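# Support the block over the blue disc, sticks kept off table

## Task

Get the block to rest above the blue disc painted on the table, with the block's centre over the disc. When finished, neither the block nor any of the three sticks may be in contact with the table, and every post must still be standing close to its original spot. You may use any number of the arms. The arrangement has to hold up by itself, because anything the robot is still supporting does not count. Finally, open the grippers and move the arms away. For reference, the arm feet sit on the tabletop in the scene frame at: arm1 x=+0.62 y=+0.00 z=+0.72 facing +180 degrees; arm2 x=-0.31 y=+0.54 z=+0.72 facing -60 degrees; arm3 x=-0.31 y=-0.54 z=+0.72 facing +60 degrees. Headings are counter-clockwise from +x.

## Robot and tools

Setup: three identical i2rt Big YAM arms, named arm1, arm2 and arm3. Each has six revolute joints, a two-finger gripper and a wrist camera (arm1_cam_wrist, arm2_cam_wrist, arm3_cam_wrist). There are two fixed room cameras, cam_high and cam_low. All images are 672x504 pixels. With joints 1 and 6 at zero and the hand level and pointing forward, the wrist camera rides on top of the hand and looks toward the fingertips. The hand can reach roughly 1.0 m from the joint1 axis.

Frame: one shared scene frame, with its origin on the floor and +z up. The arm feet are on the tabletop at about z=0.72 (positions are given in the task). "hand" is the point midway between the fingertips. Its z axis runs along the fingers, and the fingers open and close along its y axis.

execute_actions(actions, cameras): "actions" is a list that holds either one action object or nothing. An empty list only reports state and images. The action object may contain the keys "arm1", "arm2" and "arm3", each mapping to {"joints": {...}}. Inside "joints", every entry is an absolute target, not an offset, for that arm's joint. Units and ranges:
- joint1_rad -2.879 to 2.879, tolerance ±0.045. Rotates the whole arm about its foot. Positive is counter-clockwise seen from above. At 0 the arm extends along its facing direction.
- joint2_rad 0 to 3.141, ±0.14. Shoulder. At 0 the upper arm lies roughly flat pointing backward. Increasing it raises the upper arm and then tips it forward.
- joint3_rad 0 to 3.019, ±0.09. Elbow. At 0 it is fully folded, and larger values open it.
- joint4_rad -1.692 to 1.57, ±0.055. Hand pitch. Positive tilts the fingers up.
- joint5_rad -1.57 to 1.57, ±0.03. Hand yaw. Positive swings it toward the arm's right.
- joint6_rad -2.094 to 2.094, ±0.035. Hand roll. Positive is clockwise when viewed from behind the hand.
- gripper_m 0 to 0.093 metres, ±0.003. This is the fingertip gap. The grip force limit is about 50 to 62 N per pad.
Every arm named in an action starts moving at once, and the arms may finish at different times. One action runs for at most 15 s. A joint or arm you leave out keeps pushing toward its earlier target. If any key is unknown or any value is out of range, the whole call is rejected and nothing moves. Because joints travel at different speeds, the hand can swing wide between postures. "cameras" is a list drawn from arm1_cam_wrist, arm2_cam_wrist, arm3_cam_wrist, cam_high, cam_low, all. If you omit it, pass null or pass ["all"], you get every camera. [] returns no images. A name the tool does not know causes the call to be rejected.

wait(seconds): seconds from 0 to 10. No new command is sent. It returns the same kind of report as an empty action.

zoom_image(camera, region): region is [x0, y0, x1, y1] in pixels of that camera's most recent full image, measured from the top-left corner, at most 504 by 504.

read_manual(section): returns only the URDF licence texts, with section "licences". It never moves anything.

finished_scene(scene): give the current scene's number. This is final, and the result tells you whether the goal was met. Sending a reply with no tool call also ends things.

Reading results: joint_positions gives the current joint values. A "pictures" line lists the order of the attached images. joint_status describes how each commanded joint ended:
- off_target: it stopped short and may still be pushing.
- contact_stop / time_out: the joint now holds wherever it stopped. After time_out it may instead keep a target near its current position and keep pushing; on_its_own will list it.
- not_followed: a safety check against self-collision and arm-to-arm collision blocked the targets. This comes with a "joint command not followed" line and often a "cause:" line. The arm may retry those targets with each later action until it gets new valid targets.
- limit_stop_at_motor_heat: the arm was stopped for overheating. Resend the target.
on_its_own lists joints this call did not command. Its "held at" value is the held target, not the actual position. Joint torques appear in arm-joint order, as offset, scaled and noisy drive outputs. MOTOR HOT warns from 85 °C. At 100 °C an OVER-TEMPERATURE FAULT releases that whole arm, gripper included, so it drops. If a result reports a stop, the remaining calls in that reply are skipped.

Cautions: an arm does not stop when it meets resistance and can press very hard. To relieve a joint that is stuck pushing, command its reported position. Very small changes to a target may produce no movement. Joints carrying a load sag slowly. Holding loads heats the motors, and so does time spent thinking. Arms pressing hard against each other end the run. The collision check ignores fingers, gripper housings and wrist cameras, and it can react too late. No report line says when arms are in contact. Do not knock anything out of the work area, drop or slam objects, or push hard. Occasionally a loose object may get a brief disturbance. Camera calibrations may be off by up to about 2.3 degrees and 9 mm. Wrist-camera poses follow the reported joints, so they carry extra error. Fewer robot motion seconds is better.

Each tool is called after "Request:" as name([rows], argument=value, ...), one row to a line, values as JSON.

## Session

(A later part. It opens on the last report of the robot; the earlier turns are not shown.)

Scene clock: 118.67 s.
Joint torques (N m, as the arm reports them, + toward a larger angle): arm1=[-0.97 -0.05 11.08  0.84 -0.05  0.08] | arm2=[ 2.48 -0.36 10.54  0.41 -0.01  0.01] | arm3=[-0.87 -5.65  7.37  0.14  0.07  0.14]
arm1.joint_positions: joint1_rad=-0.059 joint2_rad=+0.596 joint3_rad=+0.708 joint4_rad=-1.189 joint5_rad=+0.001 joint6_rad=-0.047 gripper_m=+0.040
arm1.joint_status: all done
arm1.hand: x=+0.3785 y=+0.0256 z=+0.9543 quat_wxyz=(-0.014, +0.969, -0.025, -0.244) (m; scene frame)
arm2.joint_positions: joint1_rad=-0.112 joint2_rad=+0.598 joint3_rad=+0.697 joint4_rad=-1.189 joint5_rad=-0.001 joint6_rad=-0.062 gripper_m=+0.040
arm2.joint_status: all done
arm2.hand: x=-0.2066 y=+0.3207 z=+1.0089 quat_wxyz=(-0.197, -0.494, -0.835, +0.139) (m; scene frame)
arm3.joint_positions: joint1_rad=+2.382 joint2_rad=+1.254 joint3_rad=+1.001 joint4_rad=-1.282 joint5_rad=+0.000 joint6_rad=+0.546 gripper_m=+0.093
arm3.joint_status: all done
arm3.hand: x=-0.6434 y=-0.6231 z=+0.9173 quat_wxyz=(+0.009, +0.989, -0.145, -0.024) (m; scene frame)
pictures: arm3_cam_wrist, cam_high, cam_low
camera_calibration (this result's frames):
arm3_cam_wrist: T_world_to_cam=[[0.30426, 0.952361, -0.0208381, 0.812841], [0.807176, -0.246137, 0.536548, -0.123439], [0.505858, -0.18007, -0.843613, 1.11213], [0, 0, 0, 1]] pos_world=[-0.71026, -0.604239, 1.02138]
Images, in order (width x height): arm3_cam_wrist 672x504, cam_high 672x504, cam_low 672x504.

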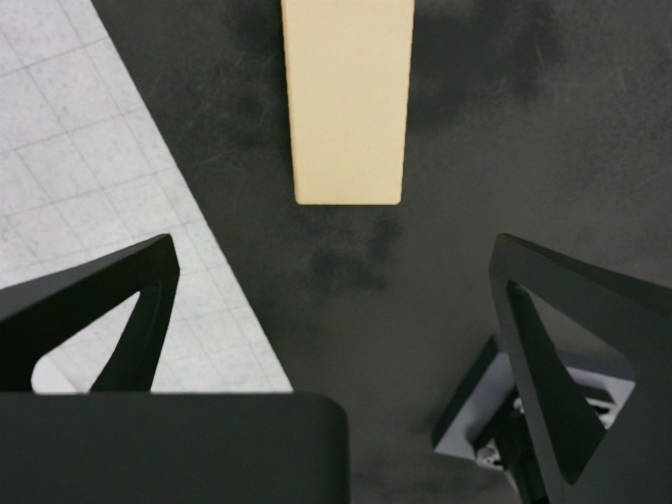

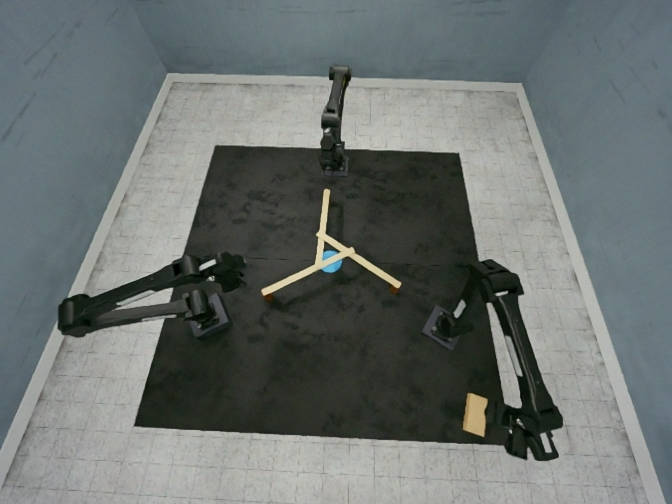

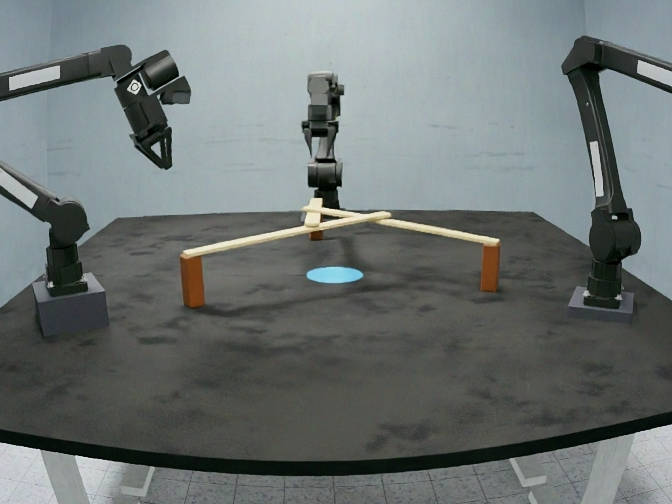

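Request:
execute_actions([
  {"arm3": {"joints": {"joint1_rad": 2.357, "joint2_rad": 1.475, "joint3_rad": 0.80, "joint4_rad": -0.879, "joint6_rad": 0.516}}},
], cameras=["arm3_cam_wrist", "cam_high"])

Scene clock: 121.83 s.
Joint torques (N m, as the arm reports them, + toward a larger angle): arm1=[-0.94 -0.06 11.08  0.86 -0.05  0.08] | arm2=[ 2.01 -0.4  10.63  0.45 -0.04  0.02] | arm3=[-1.06 -9.49  7.03  0.74  0.1  -0.15]
arm1.joint_positions: joint1_rad=-0.059 joint2_rad=+0.596 joint3_rad=+0.708 joint4_rad=-1.189 joint5_rad=+0.001 joint6_rad=-0.047 gripper_m=+0.040
arm1.joint_status: not commanded
arm1.hand: x=+0.3785 y=+0.0256 z=+0.9543 quat_wxyz=(-0.014, +0.969, -0.025, -0.244) (m; scene frame)
arm2.joint_positions: joint1_rad=-0.112 joint2_rad=+0.598 joint3_rad=+0.697 joint4_rad=-1.189 joint5_rad=-0.001 joint6_rad=-0.062 gripper_m=+0.040
arm2.joint_status: not commanded
arm2.hand: x=-0.2066 y=+0.3207 z=+1.0089 quat_wxyz=(-0.197, -0.494, -0.835, +0.139) (m; scene frame)
arm3.joint_positions: joint1_rad=+2.363 joint2_rad=+1.496 joint3_rad=+0.785 joint4_rad=-0.890 joint5_rad=+0.000 joint6_rad=+0.530 gripper_m=+0.093
arm3.joint_status: all done
arm3.hand: x=-0.6436 y=-0.6160 z=+0.7651 quat_wxyz=(-0.003, +0.989, -0.148, +0.006) (m; scene frame)
pictures: arm3_cam_wrist, cam_high
camera_calibration (this result's frames):
arm3_cam_wrist: T_world_to_cam=[[0.308547, 0.951104, 0.014135, 0.778216], [0.770016, -0.25847, 0.583325, -0.107154], [0.558457, -0.169099, -0.812116, 1.0016], [0, 0, 0, 1]] pos_world=[-0.716955, -0.598491, 0.864918]
Images, in order (width x height): arm3_cam_wrist 672x504, cam_high 672x504.

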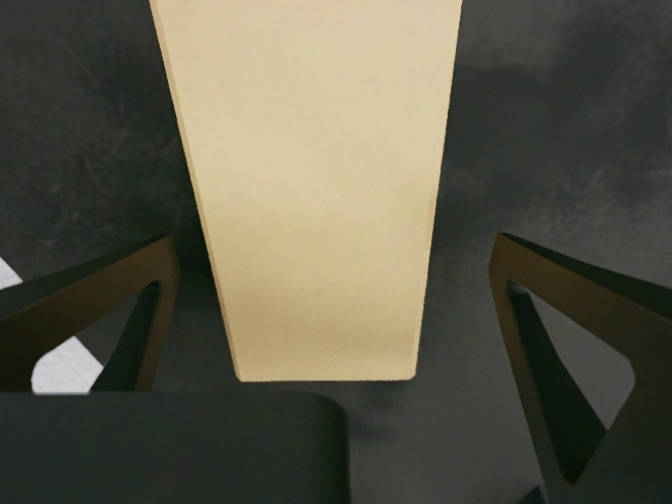

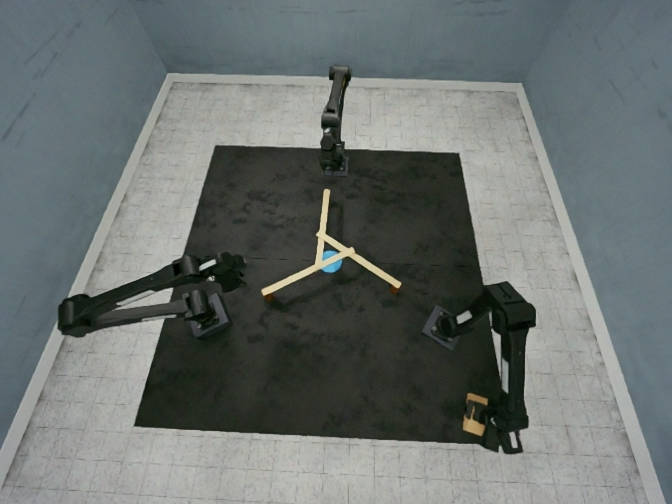

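Request:
execute_actions([
  {"arm3": {"joints": {"joint1_rad": 2.382, "joint2_rad": 1.565, "joint3_rad": 0.76, "joint4_rad": -0.774}}},
], cameras=["arm3_cam_wrist"])

Scene clock: 123.83 s.
Joint torques (N m, as the arm reports them, + toward a larger angle): arm1=[-0.97 -0.06 11.08  0.83 -0.05  0.08] | arm2=[ 2.54 -0.68 10.62  0.37 -0.04  0.04] | arm3=[ 0.09 -8.    5.44  0.77  0.07 -0.16]
arm1.joint_positions: joint1_rad=-0.059 joint2_rad=+0.596 joint3_rad=+0.708 joint4_rad=-1.189 joint5_rad=+0.001 joint6_rad=-0.047 gripper_m=+0.040
arm1.joint_status: not commanded
arm1.hand: x=+0.3785 y=+0.0256 z=+0.9543 quat_wxyz=(-0.014, +0.969, -0.025, -0.244) (m; scene frame)
arm2.joint_positions: joint1_rad=-0.112 joint2_rad=+0.598 joint3_rad=+0.697 joint4_rad=-1.189 joint5_rad=-0.001 joint6_rad=-0.062 gripper_m=+0.040
arm2.joint_status: not commanded
arm2.hand: x=-0.2066 y=+0.3207 z=+1.0089 quat_wxyz=(-0.197, -0.494, -0.835, +0.139) (m; scene frame)
arm3.joint_positions: joint1_rad=+2.375 joint2_rad=+1.558 joint3_rad=+0.760 joint4_rad=-0.785 joint5_rad=+0.000 joint6_rad=+0.530 gripper_m=+0.093
arm3.joint_status: all done
arm3.hand: x=-0.6484 y=-0.6213 z=+0.7377 quat_wxyz=(+0.000, +0.990, -0.142, -0.002) (m; scene frame)
pictures: arm3_cam_wrist
camera_calibration (this result's frames):
arm3_cam_wrist: T_world_to_cam=[[0.29706, 0.954846, 0.00497036, 0.786823], [0.783172, -0.246622, 0.570805, -0.0636998], [0.546257, -0.165671, -0.82107, 0.981942], [0, 0, 0, 1]] pos_world=[-0.720239, -0.604325, 0.838693]
Images, in order (width x height): arm3_cam_wrist 672x504.

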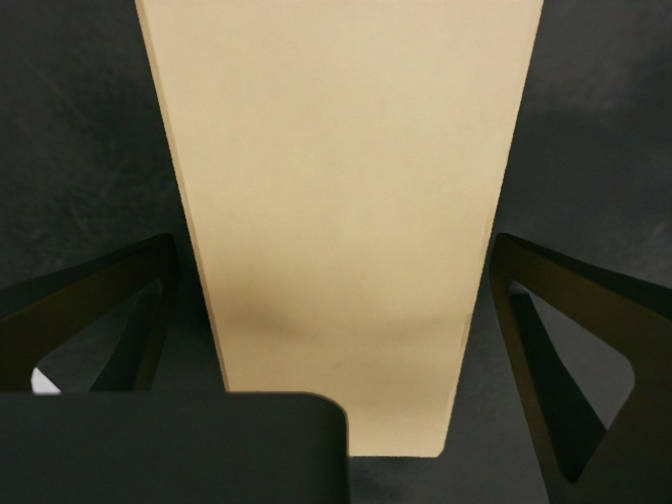

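Request:
execute_actions([
  {"arm3": {"joints": {"gripper_m": 0.05}}},
], cameras=["arm3_cam_wrist"])

Scene clock: 124.50 s.
Joint torques (N m, as the arm reports them, + toward a larger angle): arm1=[-0.86 -0.06 11.08  0.84 -0.05  0.08] | arm2=[ 2.69 -0.85 10.53  0.4   0.    0.  ] | arm3=[-0.18 -7.9   5.47  0.76  0.05 -0.17]
arm1.joint_positions: joint1_rad=-0.059 joint2_rad=+0.596 joint3_rad=+0.708 joint4_rad=-1.189 joint5_rad=+0.001 joint6_rad=-0.047 gripper_m=+0.040
arm1.joint_status: not commanded
arm1.hand: x=+0.3785 y=+0.0256 z=+0.9543 quat_wxyz=(-0.014, +0.969, -0.025, -0.244) (m; scene frame)
arm2.joint_positions: joint1_rad=-0.112 joint2_rad=+0.598 joint3_rad=+0.697 joint4_rad=-1.189 joint5_rad=-0.001 joint6_rad=-0.062 gripper_m=+0.040
arm2.joint_status: not commanded
arm2.hand: x=-0.2066 y=+0.3207 z=+1.0089 quat_wxyz=(-0.197, -0.494, -0.835, +0.139) (m; scene frame)
arm3.joint_positions: joint1_rad=+2.375 joint2_rad=+1.558 joint3_rad=+0.760 joint4_rad=-0.783 joint5_rad=+0.000 joint6_rad=+0.529 gripper_m=+0.070
arm3.joint_status: gripper_m off_target (ended at +0.070, target +0.050)
arm3.hand: x=-0.6489 y=-0.6215 z=+0.7377 quat_wxyz=(+0.000, +0.990, -0.141, -0.003) (m; scene frame)
pictures: arm3_cam_wrist
camera_calibration (this result's frames):
arm3_cam_wrist: T_world_to_cam=[[0.295976, 0.955186, 0.00431345, 0.787117], [0.784562, -0.245677, 0.569303, -0.0608035], [0.54485, -0.165116, -0.822117, 0.982357], [0, 0, 0, 1]] pos_world=[-0.7205, -0.604578, 0.838833]
Images, in order (width x height): arm3_cam_wrist 672x504.

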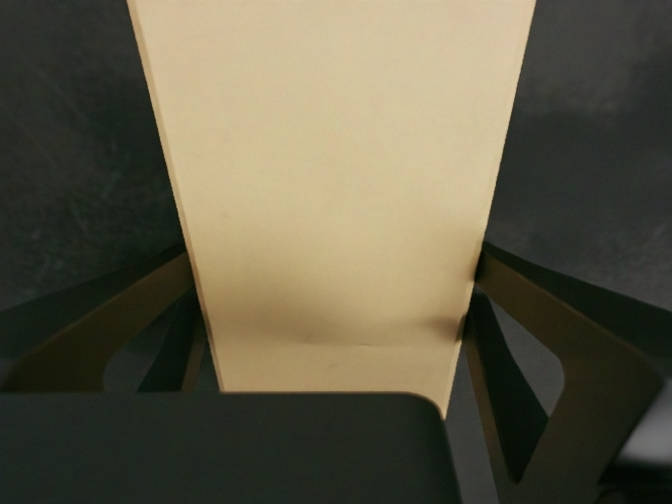

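Request:
execute_actions([
  {"arm3": {"joints": {"joint2_rad": 1.38, "joint3_rad": 0.81, "joint4_rad": -0.92}}},
], cameras=[])

Request:
execute_actions([
  {"arm3": {"joints": {"joint1_rad": 0.045, "joint2_rad": 1.38, "joint3_rad": 1.27, "joint4_rad": -1.42}}},
], cameras=["cam_high", "cam_low"])

Scene clock: 128.27 s.
Joint torques (N m, as the arm reports them, + toward a larger angle): arm1=[-0.91  0.03 11.06  0.84 -0.05  0.08] | arm2=[ 2.39 -0.42 10.69  0.35  0.    0.02] | arm3=[-0.03 -8.21  9.95  0.19  0.06 -0.15]
arm1.joint_positions: joint1_rad=-0.059 joint2_rad=+0.596 joint3_rad=+0.708 joint4_rad=-1.189 joint5_rad=+0.001 joint6_rad=-0.047 gripper_m=+0.040
arm1.joint_status: not commanded
arm1.hand: x=+0.3785 y=+0.0256 z=+0.9543 quat_wxyz=(-0.014, +0.969, -0.025, -0.244) (m; scene frame)
arm2.joint_positions: joint1_rad=-0.112 joint2_rad=+0.598 joint3_rad=+0.697 joint4_rad=-1.189 joint5_rad=-0.001 joint6_rad=-0.062 gripper_m=+0.040
arm2.joint_status: not commanded
arm2.hand: x=-0.2066 y=+0.3207 z=+1.0089 quat_wxyz=(-0.197, -0.494, -0.835, +0.139) (m; scene frame)
arm3.joint_positions: joint1_rad=+2.375 joint2_rad=+1.392 joint3_rad=+0.761 joint4_rad=-0.914 joint5_rad=+0.000 joint6_rad=+0.529 gripper_m=+0.070
arm3.joint_status: all done
arm3.hand: x=-0.6352 y=-0.6182 z=+0.7907 quat_wxyz=(+0.007, +0.990, -0.141, -0.019) (m; scene frame)
pictures: none
No camera images: the call's "cameras" was empty. Leave "cameras" out to get every camera's image.

Scene clock: 130.47 s.
Joint torques (N m, as the arm reports them, + toward a larger angle): arm1=[-0.97 -0.04 11.08  0.82 -0.04  0.08] | arm2=[ 2.4  -0.53 10.56  0.4  -0.02  0.02] | arm3=[ 0.08 -9.85 11.16 -0.01 -0.02 -0.15]
arm1.joint_positions: joint1_rad=-0.059 joint2_rad=+0.596 joint3_rad=+0.708 joint4_rad=-1.189 joint5_rad=+0.001 joint6_rad=-0.047 gripper_m=+0.040
arm1.joint_status: not commanded
arm1.hand: x=+0.3785 y=+0.0256 z=+0.9543 quat_wxyz=(-0.014, +0.969, -0.025, -0.244) (m; scene frame)
arm2.joint_positions: joint1_rad=-0.112 joint2_rad=+0.598 joint3_rad=+0.697 joint4_rad=-1.189 joint5_rad=-0.001 joint6_rad=-0.062 gripper_m=+0.040
arm2.joint_status: not commanded
arm2.hand: x=-0.2066 y=+0.3207 z=+1.0089 quat_wxyz=(-0.197, -0.494, -0.835, +0.139) (m; scene frame)
arm3.joint_positions: joint1_rad=+0.039 joint2_rad=+1.393 joint3_rad=+1.223 joint4_rad=-1.412 joint5_rad=+0.002 joint6_rad=+0.528 gripper_m=+0.070
arm3.joint_status: all done
arm3.hand: x=-0.1098 y=-0.1937 z=+0.9420 quat_wxyz=(+0.011, +0.259, -0.966, +0.004) (m; scene frame)
pictures: cam_high, cam_low
Images, in order (width x height): cam_high 672x504, cam_low 672x504.

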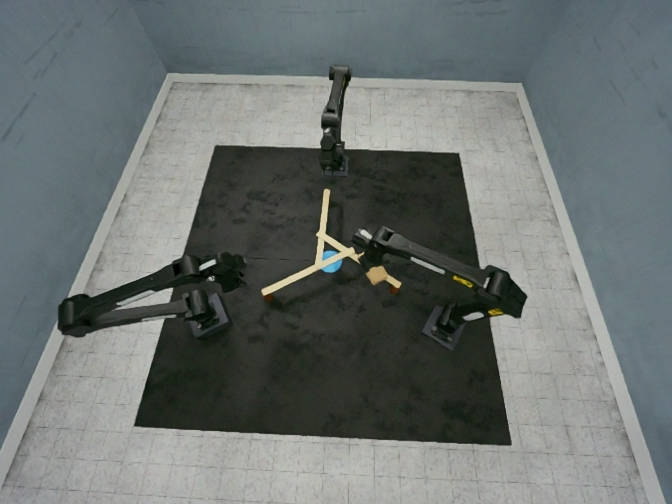

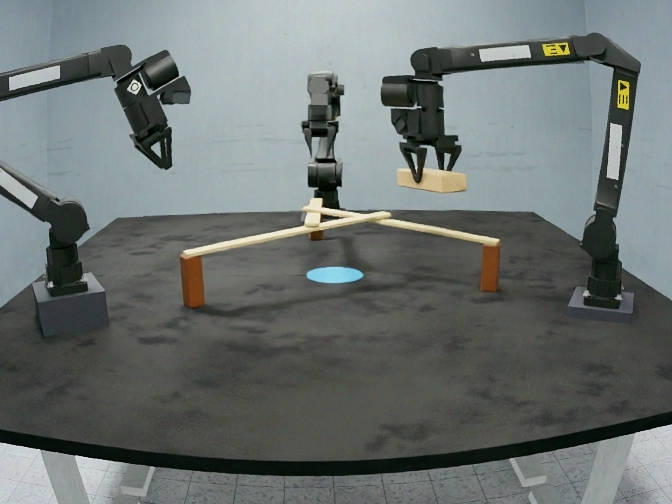

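Request:
execute_actions([
  {"arm3": {"joints": {"joint2_rad": 1.62, "joint3_rad": 1.99, "joint4_rad": -1.68}}},
], cameras=[])

Request:
execute_actions([
  {"arm3": {"joints": {"joint1_rad": 0.05, "joint2_rad": 1.975, "joint4_rad": -1.503}}},
], cameras=["arm3_cam_wrist", "cam_high", "cam_low"])

Scene clock: 133.20 s.
Joint torques (N m, as the arm reports them, + toward a larger angle): arm1=[-0.98  0.01 11.06  0.82 -0.05  0.08] | arm2=[ 2.43 -0.62 10.56  0.39 -0.04  0.  ] | arm3=[  0.01 -14.91  12.02   0.45  -0.02  -0.15]
arm1.joint_positions: joint1_rad=-0.059 joint2_rad=+0.596 joint3_rad=+0.708 joint4_rad=-1.189 joint5_rad=+0.001 joint6_rad=-0.047 gripper_m=+0.040
arm1.joint_status: not commanded
arm1.hand: x=+0.3785 y=+0.0256 z=+0.9543 quat_wxyz=(-0.014, +0.969, -0.025, -0.244) (m; scene frame)
arm2.joint_positions: joint1_rad=-0.112 joint2_rad=+0.598 joint3_rad=+0.697 joint4_rad=-1.189 joint5_rad=-0.001 joint6_rad=-0.062 gripper_m=+0.040
arm2.joint_status: not commanded
arm2.hand: x=-0.2066 y=+0.3207 z=+1.0089 quat_wxyz=(-0.197, -0.494, -0.835, +0.139) (m; scene frame)
arm3.joint_positions: joint1_rad=+0.039 joint2_rad=+1.647 joint3_rad=+1.931 joint4_rad=-1.675 joint5_rad=+0.002 joint6_rad=+0.528 gripper_m=+0.070
arm3.joint_status: all done
arm3.hand: x=-0.0409 y=-0.0773 z=+1.1040 quat_wxyz=(-0.056, +0.257, -0.963, -0.064) (m; scene frame)
pictures: none
No camera images: the call's "cameras" was empty. Leave "cameras" out to get every camera's image.

Scene clock: 134.60 s.
Joint torques (N m, as the arm reports them, + toward a larger angle): arm1=[-1.01 -0.03 11.06  0.83 -0.05  0.08] | arm2=[ 2.41 -0.52 10.48  0.42 -0.04  0.04] | arm3=[  0.66 -22.35  10.38   0.47  -0.02  -0.16]
arm1.joint_positions: joint1_rad=-0.059 joint2_rad=+0.596 joint3_rad=+0.708 joint4_rad=-1.189 joint5_rad=+0.001 joint6_rad=-0.047 gripper_m=+0.040
arm1.joint_status: not commanded
arm1.hand: x=+0.3785 y=+0.0256 z=+0.9543 quat_wxyz=(-0.014, +0.969, -0.025, -0.244) (m; scene frame)
arm2.joint_positions: joint1_rad=-0.112 joint2_rad=+0.598 joint3_rad=+0.697 joint4_rad=-1.189 joint5_rad=-0.001 joint6_rad=-0.062 gripper_m=+0.040
arm2.joint_status: not commanded
arm2.hand: x=-0.2066 y=+0.3207 z=+1.0089 quat_wxyz=(-0.197, -0.494, -0.835, +0.139) (m; scene frame)
arm3.joint_positions: joint1_rad=+0.040 joint2_rad=+2.035 joint3_rad=+1.953 joint4_rad=-1.509 joint5_rad=+0.002 joint6_rad=+0.528 gripper_m=+0.070
arm3.joint_status: all done
arm3.hand: x=+0.0039 y=+0.0087 z=+0.8965 quat_wxyz=(+0.014, +0.260, -0.966, +0.007) (m; scene frame)
pictures: arm3_cam_wrist, cam_high, cam_low
camera_calibration (this result's frames):
arm3_cam_wrist: T_world_to_cam=[[0.486486, -0.8736, 0.0124185, -0.000877612], [-0.702854, -0.38288, 0.599498, -0.528578], [-0.518967, -0.300376, -0.80028, 0.847024], [0, 0, 0, 1]] pos_world=[0.068491, 0.051277, 0.994749]
Images, in order (width x height): arm3_cam_wrist 672x504, cam_high 672x504, cam_low 672x504.

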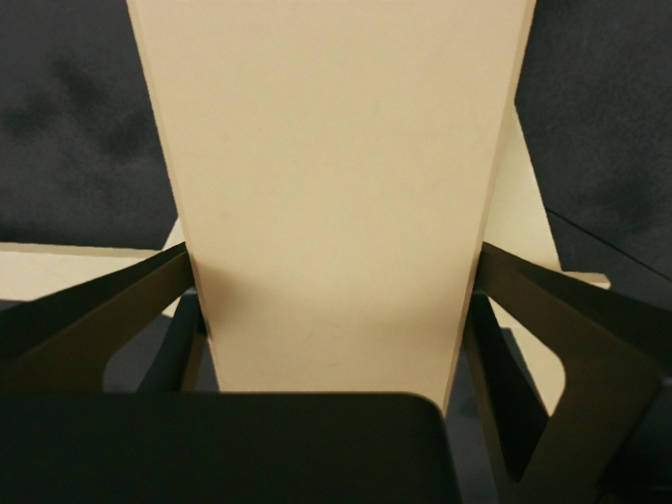

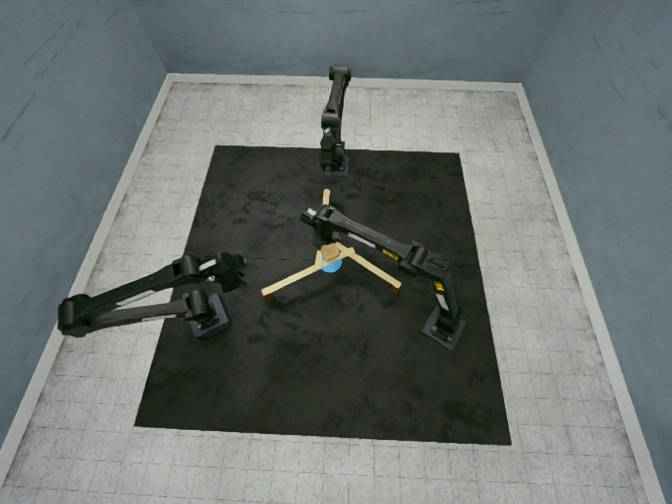

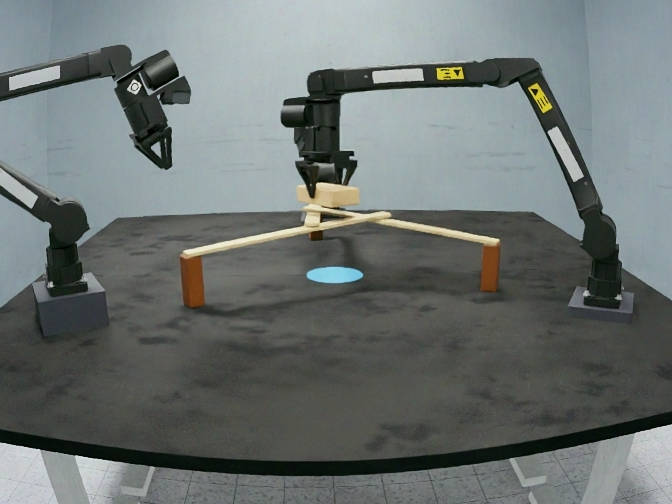

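Request:
zoom_image(camera="cam_low", region=[280, 160, 400, 240])

Region (280, 160, 400, 240) of cam_low's 672x504 image, scaled by 4.200, with more detail than that image has.

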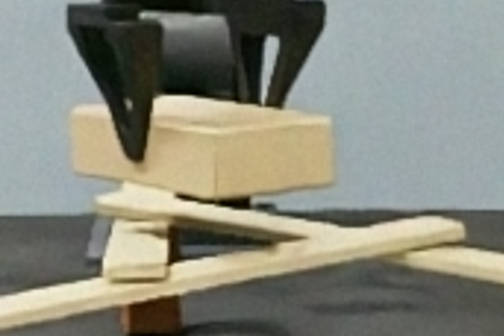

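Request:
execute_actions([
  {"arm3": {"joints": {"joint1_rad": 0.010, "joint3_rad": 1.905, "joint4_rad": -1.405}}},
], cameras=["arm3_cam_wrist", "cam_low"])

Request:
zoom_image(camera="cam_low", region=[280, 160, 400, 240])

Scene clock: 138.27 s.
Joint torques (N m, as the arm reports them, + toward a larger angle): arm1=[-0.95 -0.05 11.07  0.83 -0.05  0.08] | arm2=[ 2.4  -0.33 10.59  0.43 -0.02  0.  ] | arm3=[ -0.12 -22.06   8.4    0.86  -0.03  -0.13]
arm1.joint_positions: joint1_rad=-0.059 joint2_rad=+0.596 joint3_rad=+0.708 joint4_rad=-1.189 joint5_rad=+0.001 joint6_rad=-0.047 gripper_m=+0.040
arm1.joint_status: not commanded
arm1.hand: x=+0.3785 y=+0.0256 z=+0.9543 quat_wxyz=(-0.014, +0.969, -0.025, -0.244) (m; scene frame)
arm2.joint_positions: joint1_rad=-0.112 joint2_rad=+0.598 joint3_rad=+0.697 joint4_rad=-1.189 joint5_rad=-0.001 joint6_rad=-0.062 gripper_m=+0.040
arm2.joint_status: not commanded
arm2.hand: x=-0.2066 y=+0.3207 z=+1.0089 quat_wxyz=(-0.197, -0.494, -0.835, +0.139) (m; scene frame)
arm3.joint_positions: joint1_rad=+0.010 joint2_rad=+2.031 joint3_rad=+1.892 joint4_rad=-1.416 joint5_rad=+0.002 joint6_rad=+0.528 gripper_m=+0.070
arm3.joint_status: all done
arm3.hand: x=+0.0227 y=+0.0032 z=+0.8758 quat_wxyz=(+0.002, +0.245, -0.970, -0.006) (m; scene frame)
pictures: arm3_cam_wrist, cam_low
camera_calibration (this result's frames):
arm3_cam_wrist: T_world_to_cam=[[0.459146, -0.888341, -0.00591148, 0.00218822], [-0.725505, -0.378807, 0.574585, -0.4827], [-0.512667, -0.25953, -0.818423, 0.854218], [0, 0, 0, 1]] pos_world=[0.0867237, 0.0407892, 0.976477]
Images, in order (width x height): arm3_cam_wrist 672x504, cam_low 672x504.

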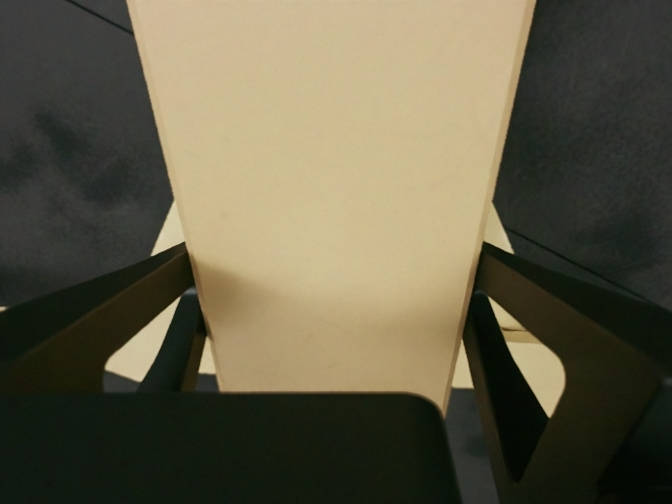

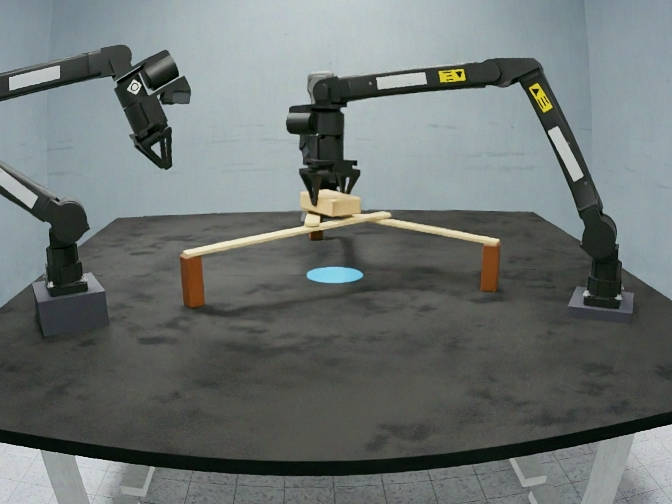

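Region (280, 160, 400, 240) of cam_low's 672x504 image, scaled by 4.200, with more detail than that image has.

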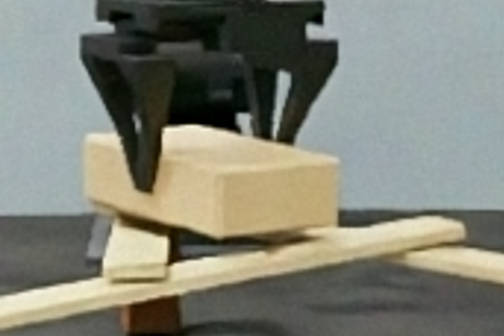

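Request:
execute_actions([
  {"arm3": {"joints": {"joint3_rad": 1.886}}},
], cameras=["arm3_cam_wrist", "cam_low"])

Request:
zoom_image(camera="cam_low", region=[280, 160, 400, 240])

Scene clock: 139.23 s.
Joint torques (N m, as the arm reports them, + toward a larger angle): arm1=[-0.97 -0.05 11.1   0.82 -0.05  0.09] | arm2=[ 2.35 -0.59 10.53  0.36 -0.03  0.  ] | arm3=[ -0.33 -22.29   7.98   0.63  -0.05  -0.16]
arm1.joint_positions: joint1_rad=-0.059 joint2_rad=+0.596 joint3_rad=+0.708 joint4_rad=-1.189 joint5_rad=+0.001 joint6_rad=-0.047 gripper_m=+0.040
arm1.joint_status: not commanded
arm1.hand: x=+0.3785 y=+0.0256 z=+0.9543 quat_wxyz=(-0.014, +0.969, -0.025, -0.244) (m; scene frame)
arm2.joint_positions: joint1_rad=-0.112 joint2_rad=+0.598 joint3_rad=+0.697 joint4_rad=-1.189 joint5_rad=-0.001 joint6_rad=-0.062 gripper_m=+0.040
arm2.joint_status: not commanded
arm2.hand: x=-0.2066 y=+0.3207 z=+1.0089 quat_wxyz=(-0.197, -0.494, -0.835, +0.139) (m; scene frame)
arm3.joint_positions: joint1_rad=+0.010 joint2_rad=+2.030 joint3_rad=+1.881 joint4_rad=-1.413 joint5_rad=+0.002 joint6_rad=+0.528 gripper_m=+0.070
arm3.joint_status: all done
arm3.hand: x=+0.0213 y=+0.0009 z=+0.8721 quat_wxyz=(+0.004, +0.245, -0.970, -0.003) (m; scene frame)
pictures: arm3_cam_wrist, cam_low
camera_calibration (this result's frames):
arm3_cam_wrist: T_world_to_cam=[[0.459214, -0.888324, -0.00195343, -0.00265671], [-0.723174, -0.375116, 0.57992, -0.487195], [-0.515889, -0.264894, -0.814671, 0.846641], [0, 0, 0, 1]] pos_world=[0.0856657, 0.0391557, 0.972263]
Images, in order (width x height): arm3_cam_wrist 672x504, cam_low 672x504.

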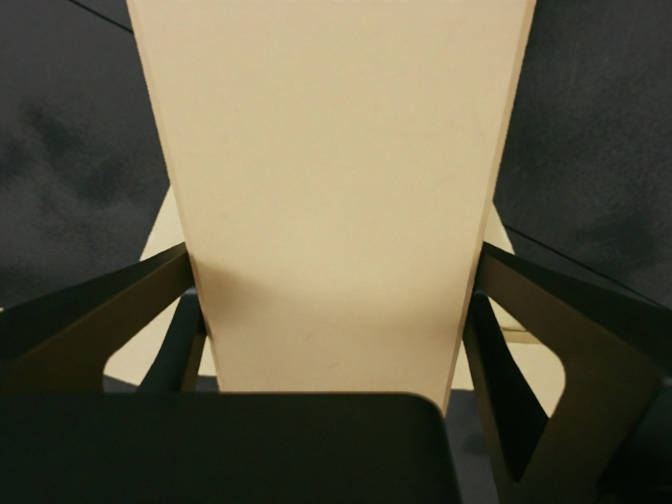

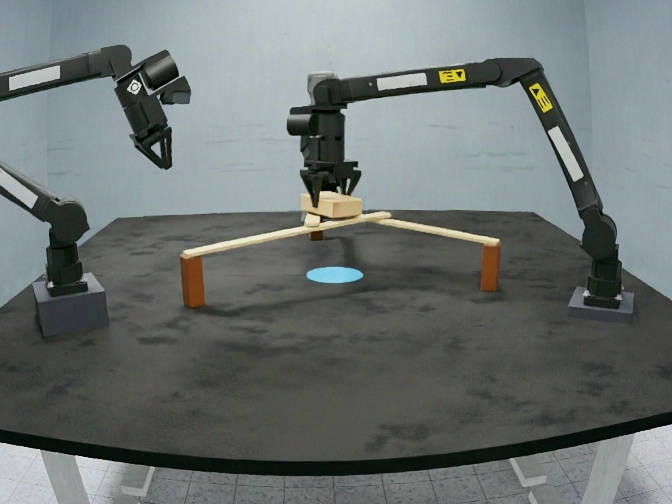

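Region (280, 160, 400, 240) of cam_low's 672x504 image, scaled by 4.200, with more detail than that image has.

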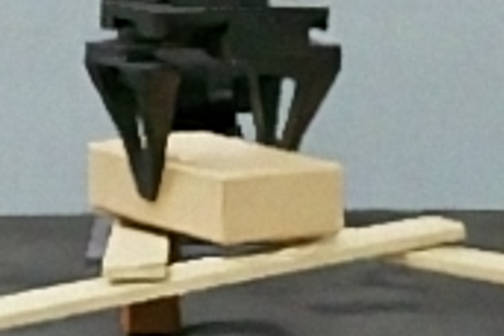

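Request:
execute_actions([
  {"arm3": {"joints": {"gripper_m": 0.088}}},
], cameras=["arm3_cam_wrist", "cam_low"])

Request:
zoom_image(camera="cam_low", region=[280, 160, 400, 240])

Scene clock: 140.10 s.
Joint torques (N m, as the arm reports them, + toward a larger angle): arm1=[-0.92  0.01 11.08  0.83 -0.05  0.08] | arm2=[ 2.72 -0.74 10.52  0.46 -0.01  0.02] | arm3=[ -0.46 -21.34   7.95   0.67  -0.01  -0.14]
arm1.joint_positions: joint1_rad=-0.059 joint2_rad=+0.596 joint3_rad=+0.708 joint4_rad=-1.189 joint5_rad=+0.001 joint6_rad=-0.047 gripper_m=+0.040
arm1.joint_status: not commanded
arm1.hand: x=+0.3785 y=+0.0256 z=+0.9543 quat_wxyz=(-0.014, +0.969, -0.025, -0.244) (m; scene frame)
arm2.joint_positions: joint1_rad=-0.112 joint2_rad=+0.598 joint3_rad=+0.697 joint4_rad=-1.189 joint5_rad=-0.001 joint6_rad=-0.062 gripper_m=+0.040
arm2.joint_status: not commanded
arm2.hand: x=-0.2066 y=+0.3207 z=+1.0089 quat_wxyz=(-0.197, -0.494, -0.835, +0.139) (m; scene frame)
arm3.joint_positions: joint1_rad=+0.010 joint2_rad=+2.020 joint3_rad=+1.881 joint4_rad=-1.413 joint5_rad=+0.002 joint6_rad=+0.528 gripper_m=+0.088
arm3.joint_status: all done
arm3.hand: x=+0.0213 y=+0.0009 z=+0.8779 quat_wxyz=(+0.001, +0.245, -0.970, -0.006) (m; scene frame)
pictures: arm3_cam_wrist, cam_low
camera_calibration (this result's frames):
arm3_cam_wrist: T_world_to_cam=[[0.459132, -0.888341, -0.00690104, 0.00162267], [-0.726084, -0.379724, 0.573246, -0.484628], [-0.511859, -0.258185, -0.819354, 0.855392], [0, 0, 0, 1]] pos_world=[0.0852147, 0.0382663, 0.978691]
Images, in order (width x height): arm3_cam_wrist 672x504, cam_low 672x504.

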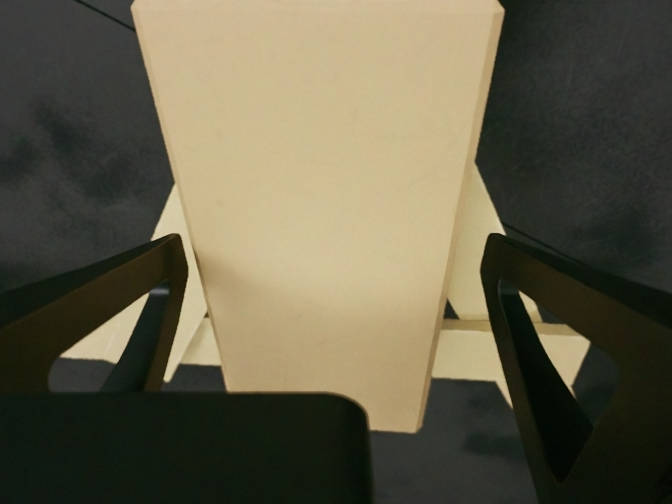

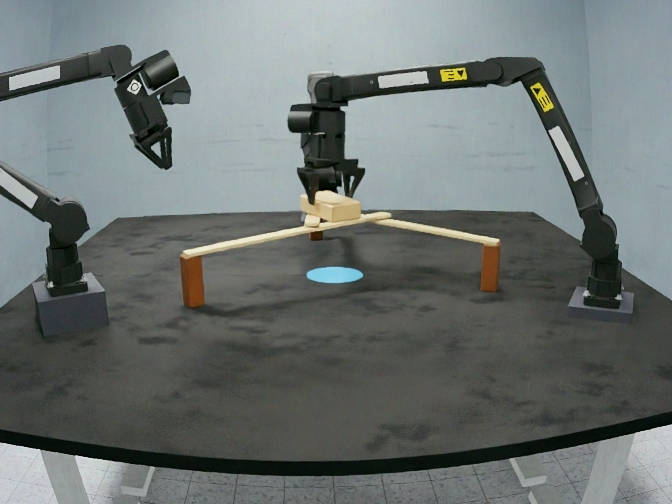

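Region (280, 160, 400, 240) of cam_low's 672x504 image, scaled by 4.200, with more detail than that image has.

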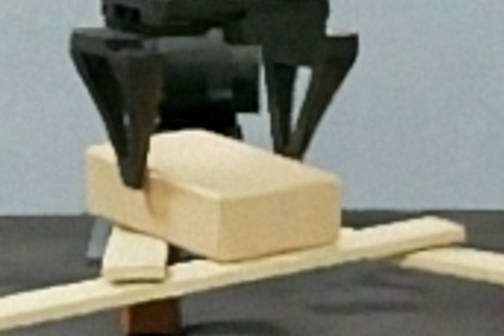

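Request:
execute_actions([
  {"arm3": {"joints": {"joint2_rad": 1.15}}},
], cameras=["cam_high", "cam_low"])

Request:
zoom_image(camera="cam_high", region=[250, 170, 410, 310])

Scene clock: 142.17 s.
Joint torques (N m, as the arm reports them, + toward a larger angle): arm1=[-0.85 -0.05 11.08  0.83 -0.05  0.08] | arm2=[ 2.76 -0.51 10.58  0.46  0.01  0.02] | arm3=[-0.52 -4.94  7.26  1.71 -0.05 -0.18]
arm1.joint_positions: joint1_rad=-0.059 joint2_rad=+0.596 joint3_rad=+0.708 joint4_rad=-1.189 joint5_rad=+0.001 joint6_rad=-0.047 gripper_m=+0.040
arm1.joint_status: not commanded
arm1.hand: x=+0.3785 y=+0.0256 z=+0.9543 quat_wxyz=(-0.014, +0.969, -0.025, -0.244) (m; scene frame)
arm2.joint_positions: joint1_rad=-0.112 joint2_rad=+0.598 joint3_rad=+0.697 joint4_rad=-1.189 joint5_rad=-0.001 joint6_rad=-0.062 gripper_m=+0.040
arm2.joint_status: not commanded
arm2.hand: x=-0.2066 y=+0.3207 z=+1.0089 quat_wxyz=(-0.197, -0.494, -0.835, +0.139) (m; scene frame)
arm3.joint_positions: joint1_rad=+0.010 joint2_rad=+1.159 joint3_rad=+1.880 joint4_rad=-1.410 joint5_rad=+0.002 joint6_rad=+0.528 gripper_m=+0.088
arm3.joint_status: all done
arm3.hand: x=-0.0864 y=-0.1864 z=+1.3372 quat_wxyz=(-0.298, +0.219, -0.880, -0.299) (m; scene frame)
pictures: cam_high, cam_low
Images, in order (width x height): cam_high 672x504, cam_low 672x504.

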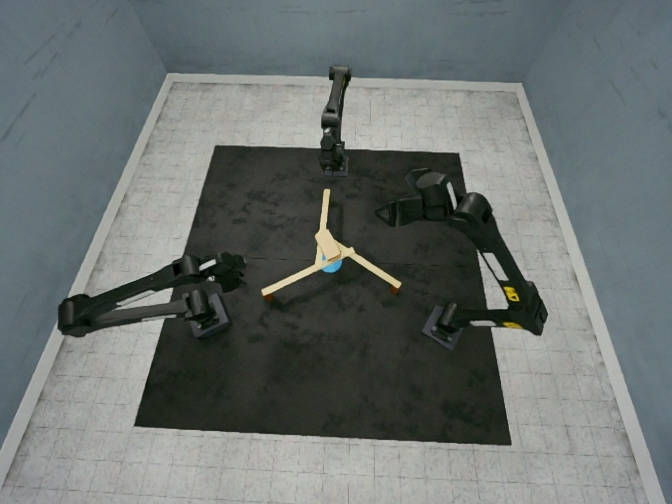

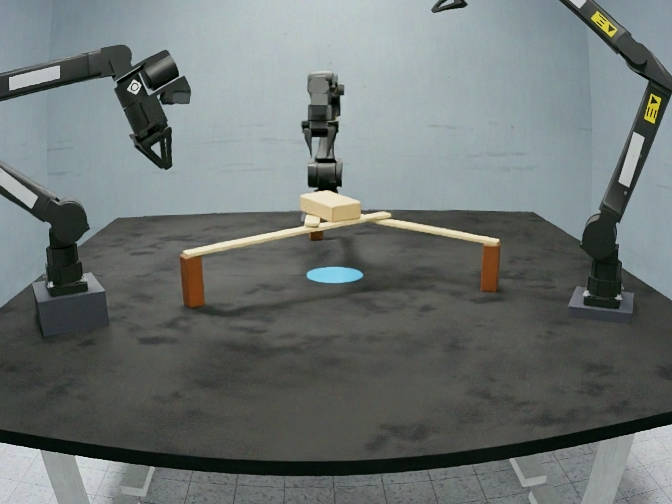

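Region (250, 170, 410, 310) of cam_high's 672x504 image, scaled by 3.150, with more detail than that image has; it fills the top 441 rows of this view, and the rest is white.

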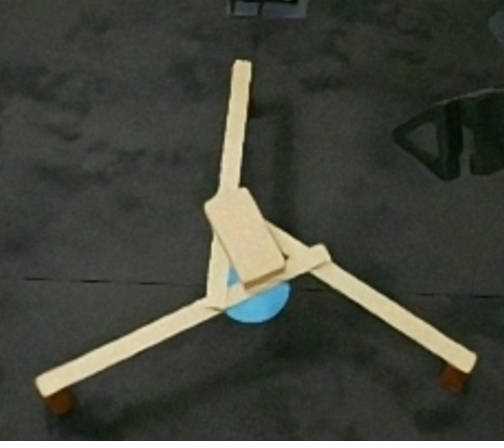

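Request:
finished_scene(scene=1)

The scene is finished: the task was done.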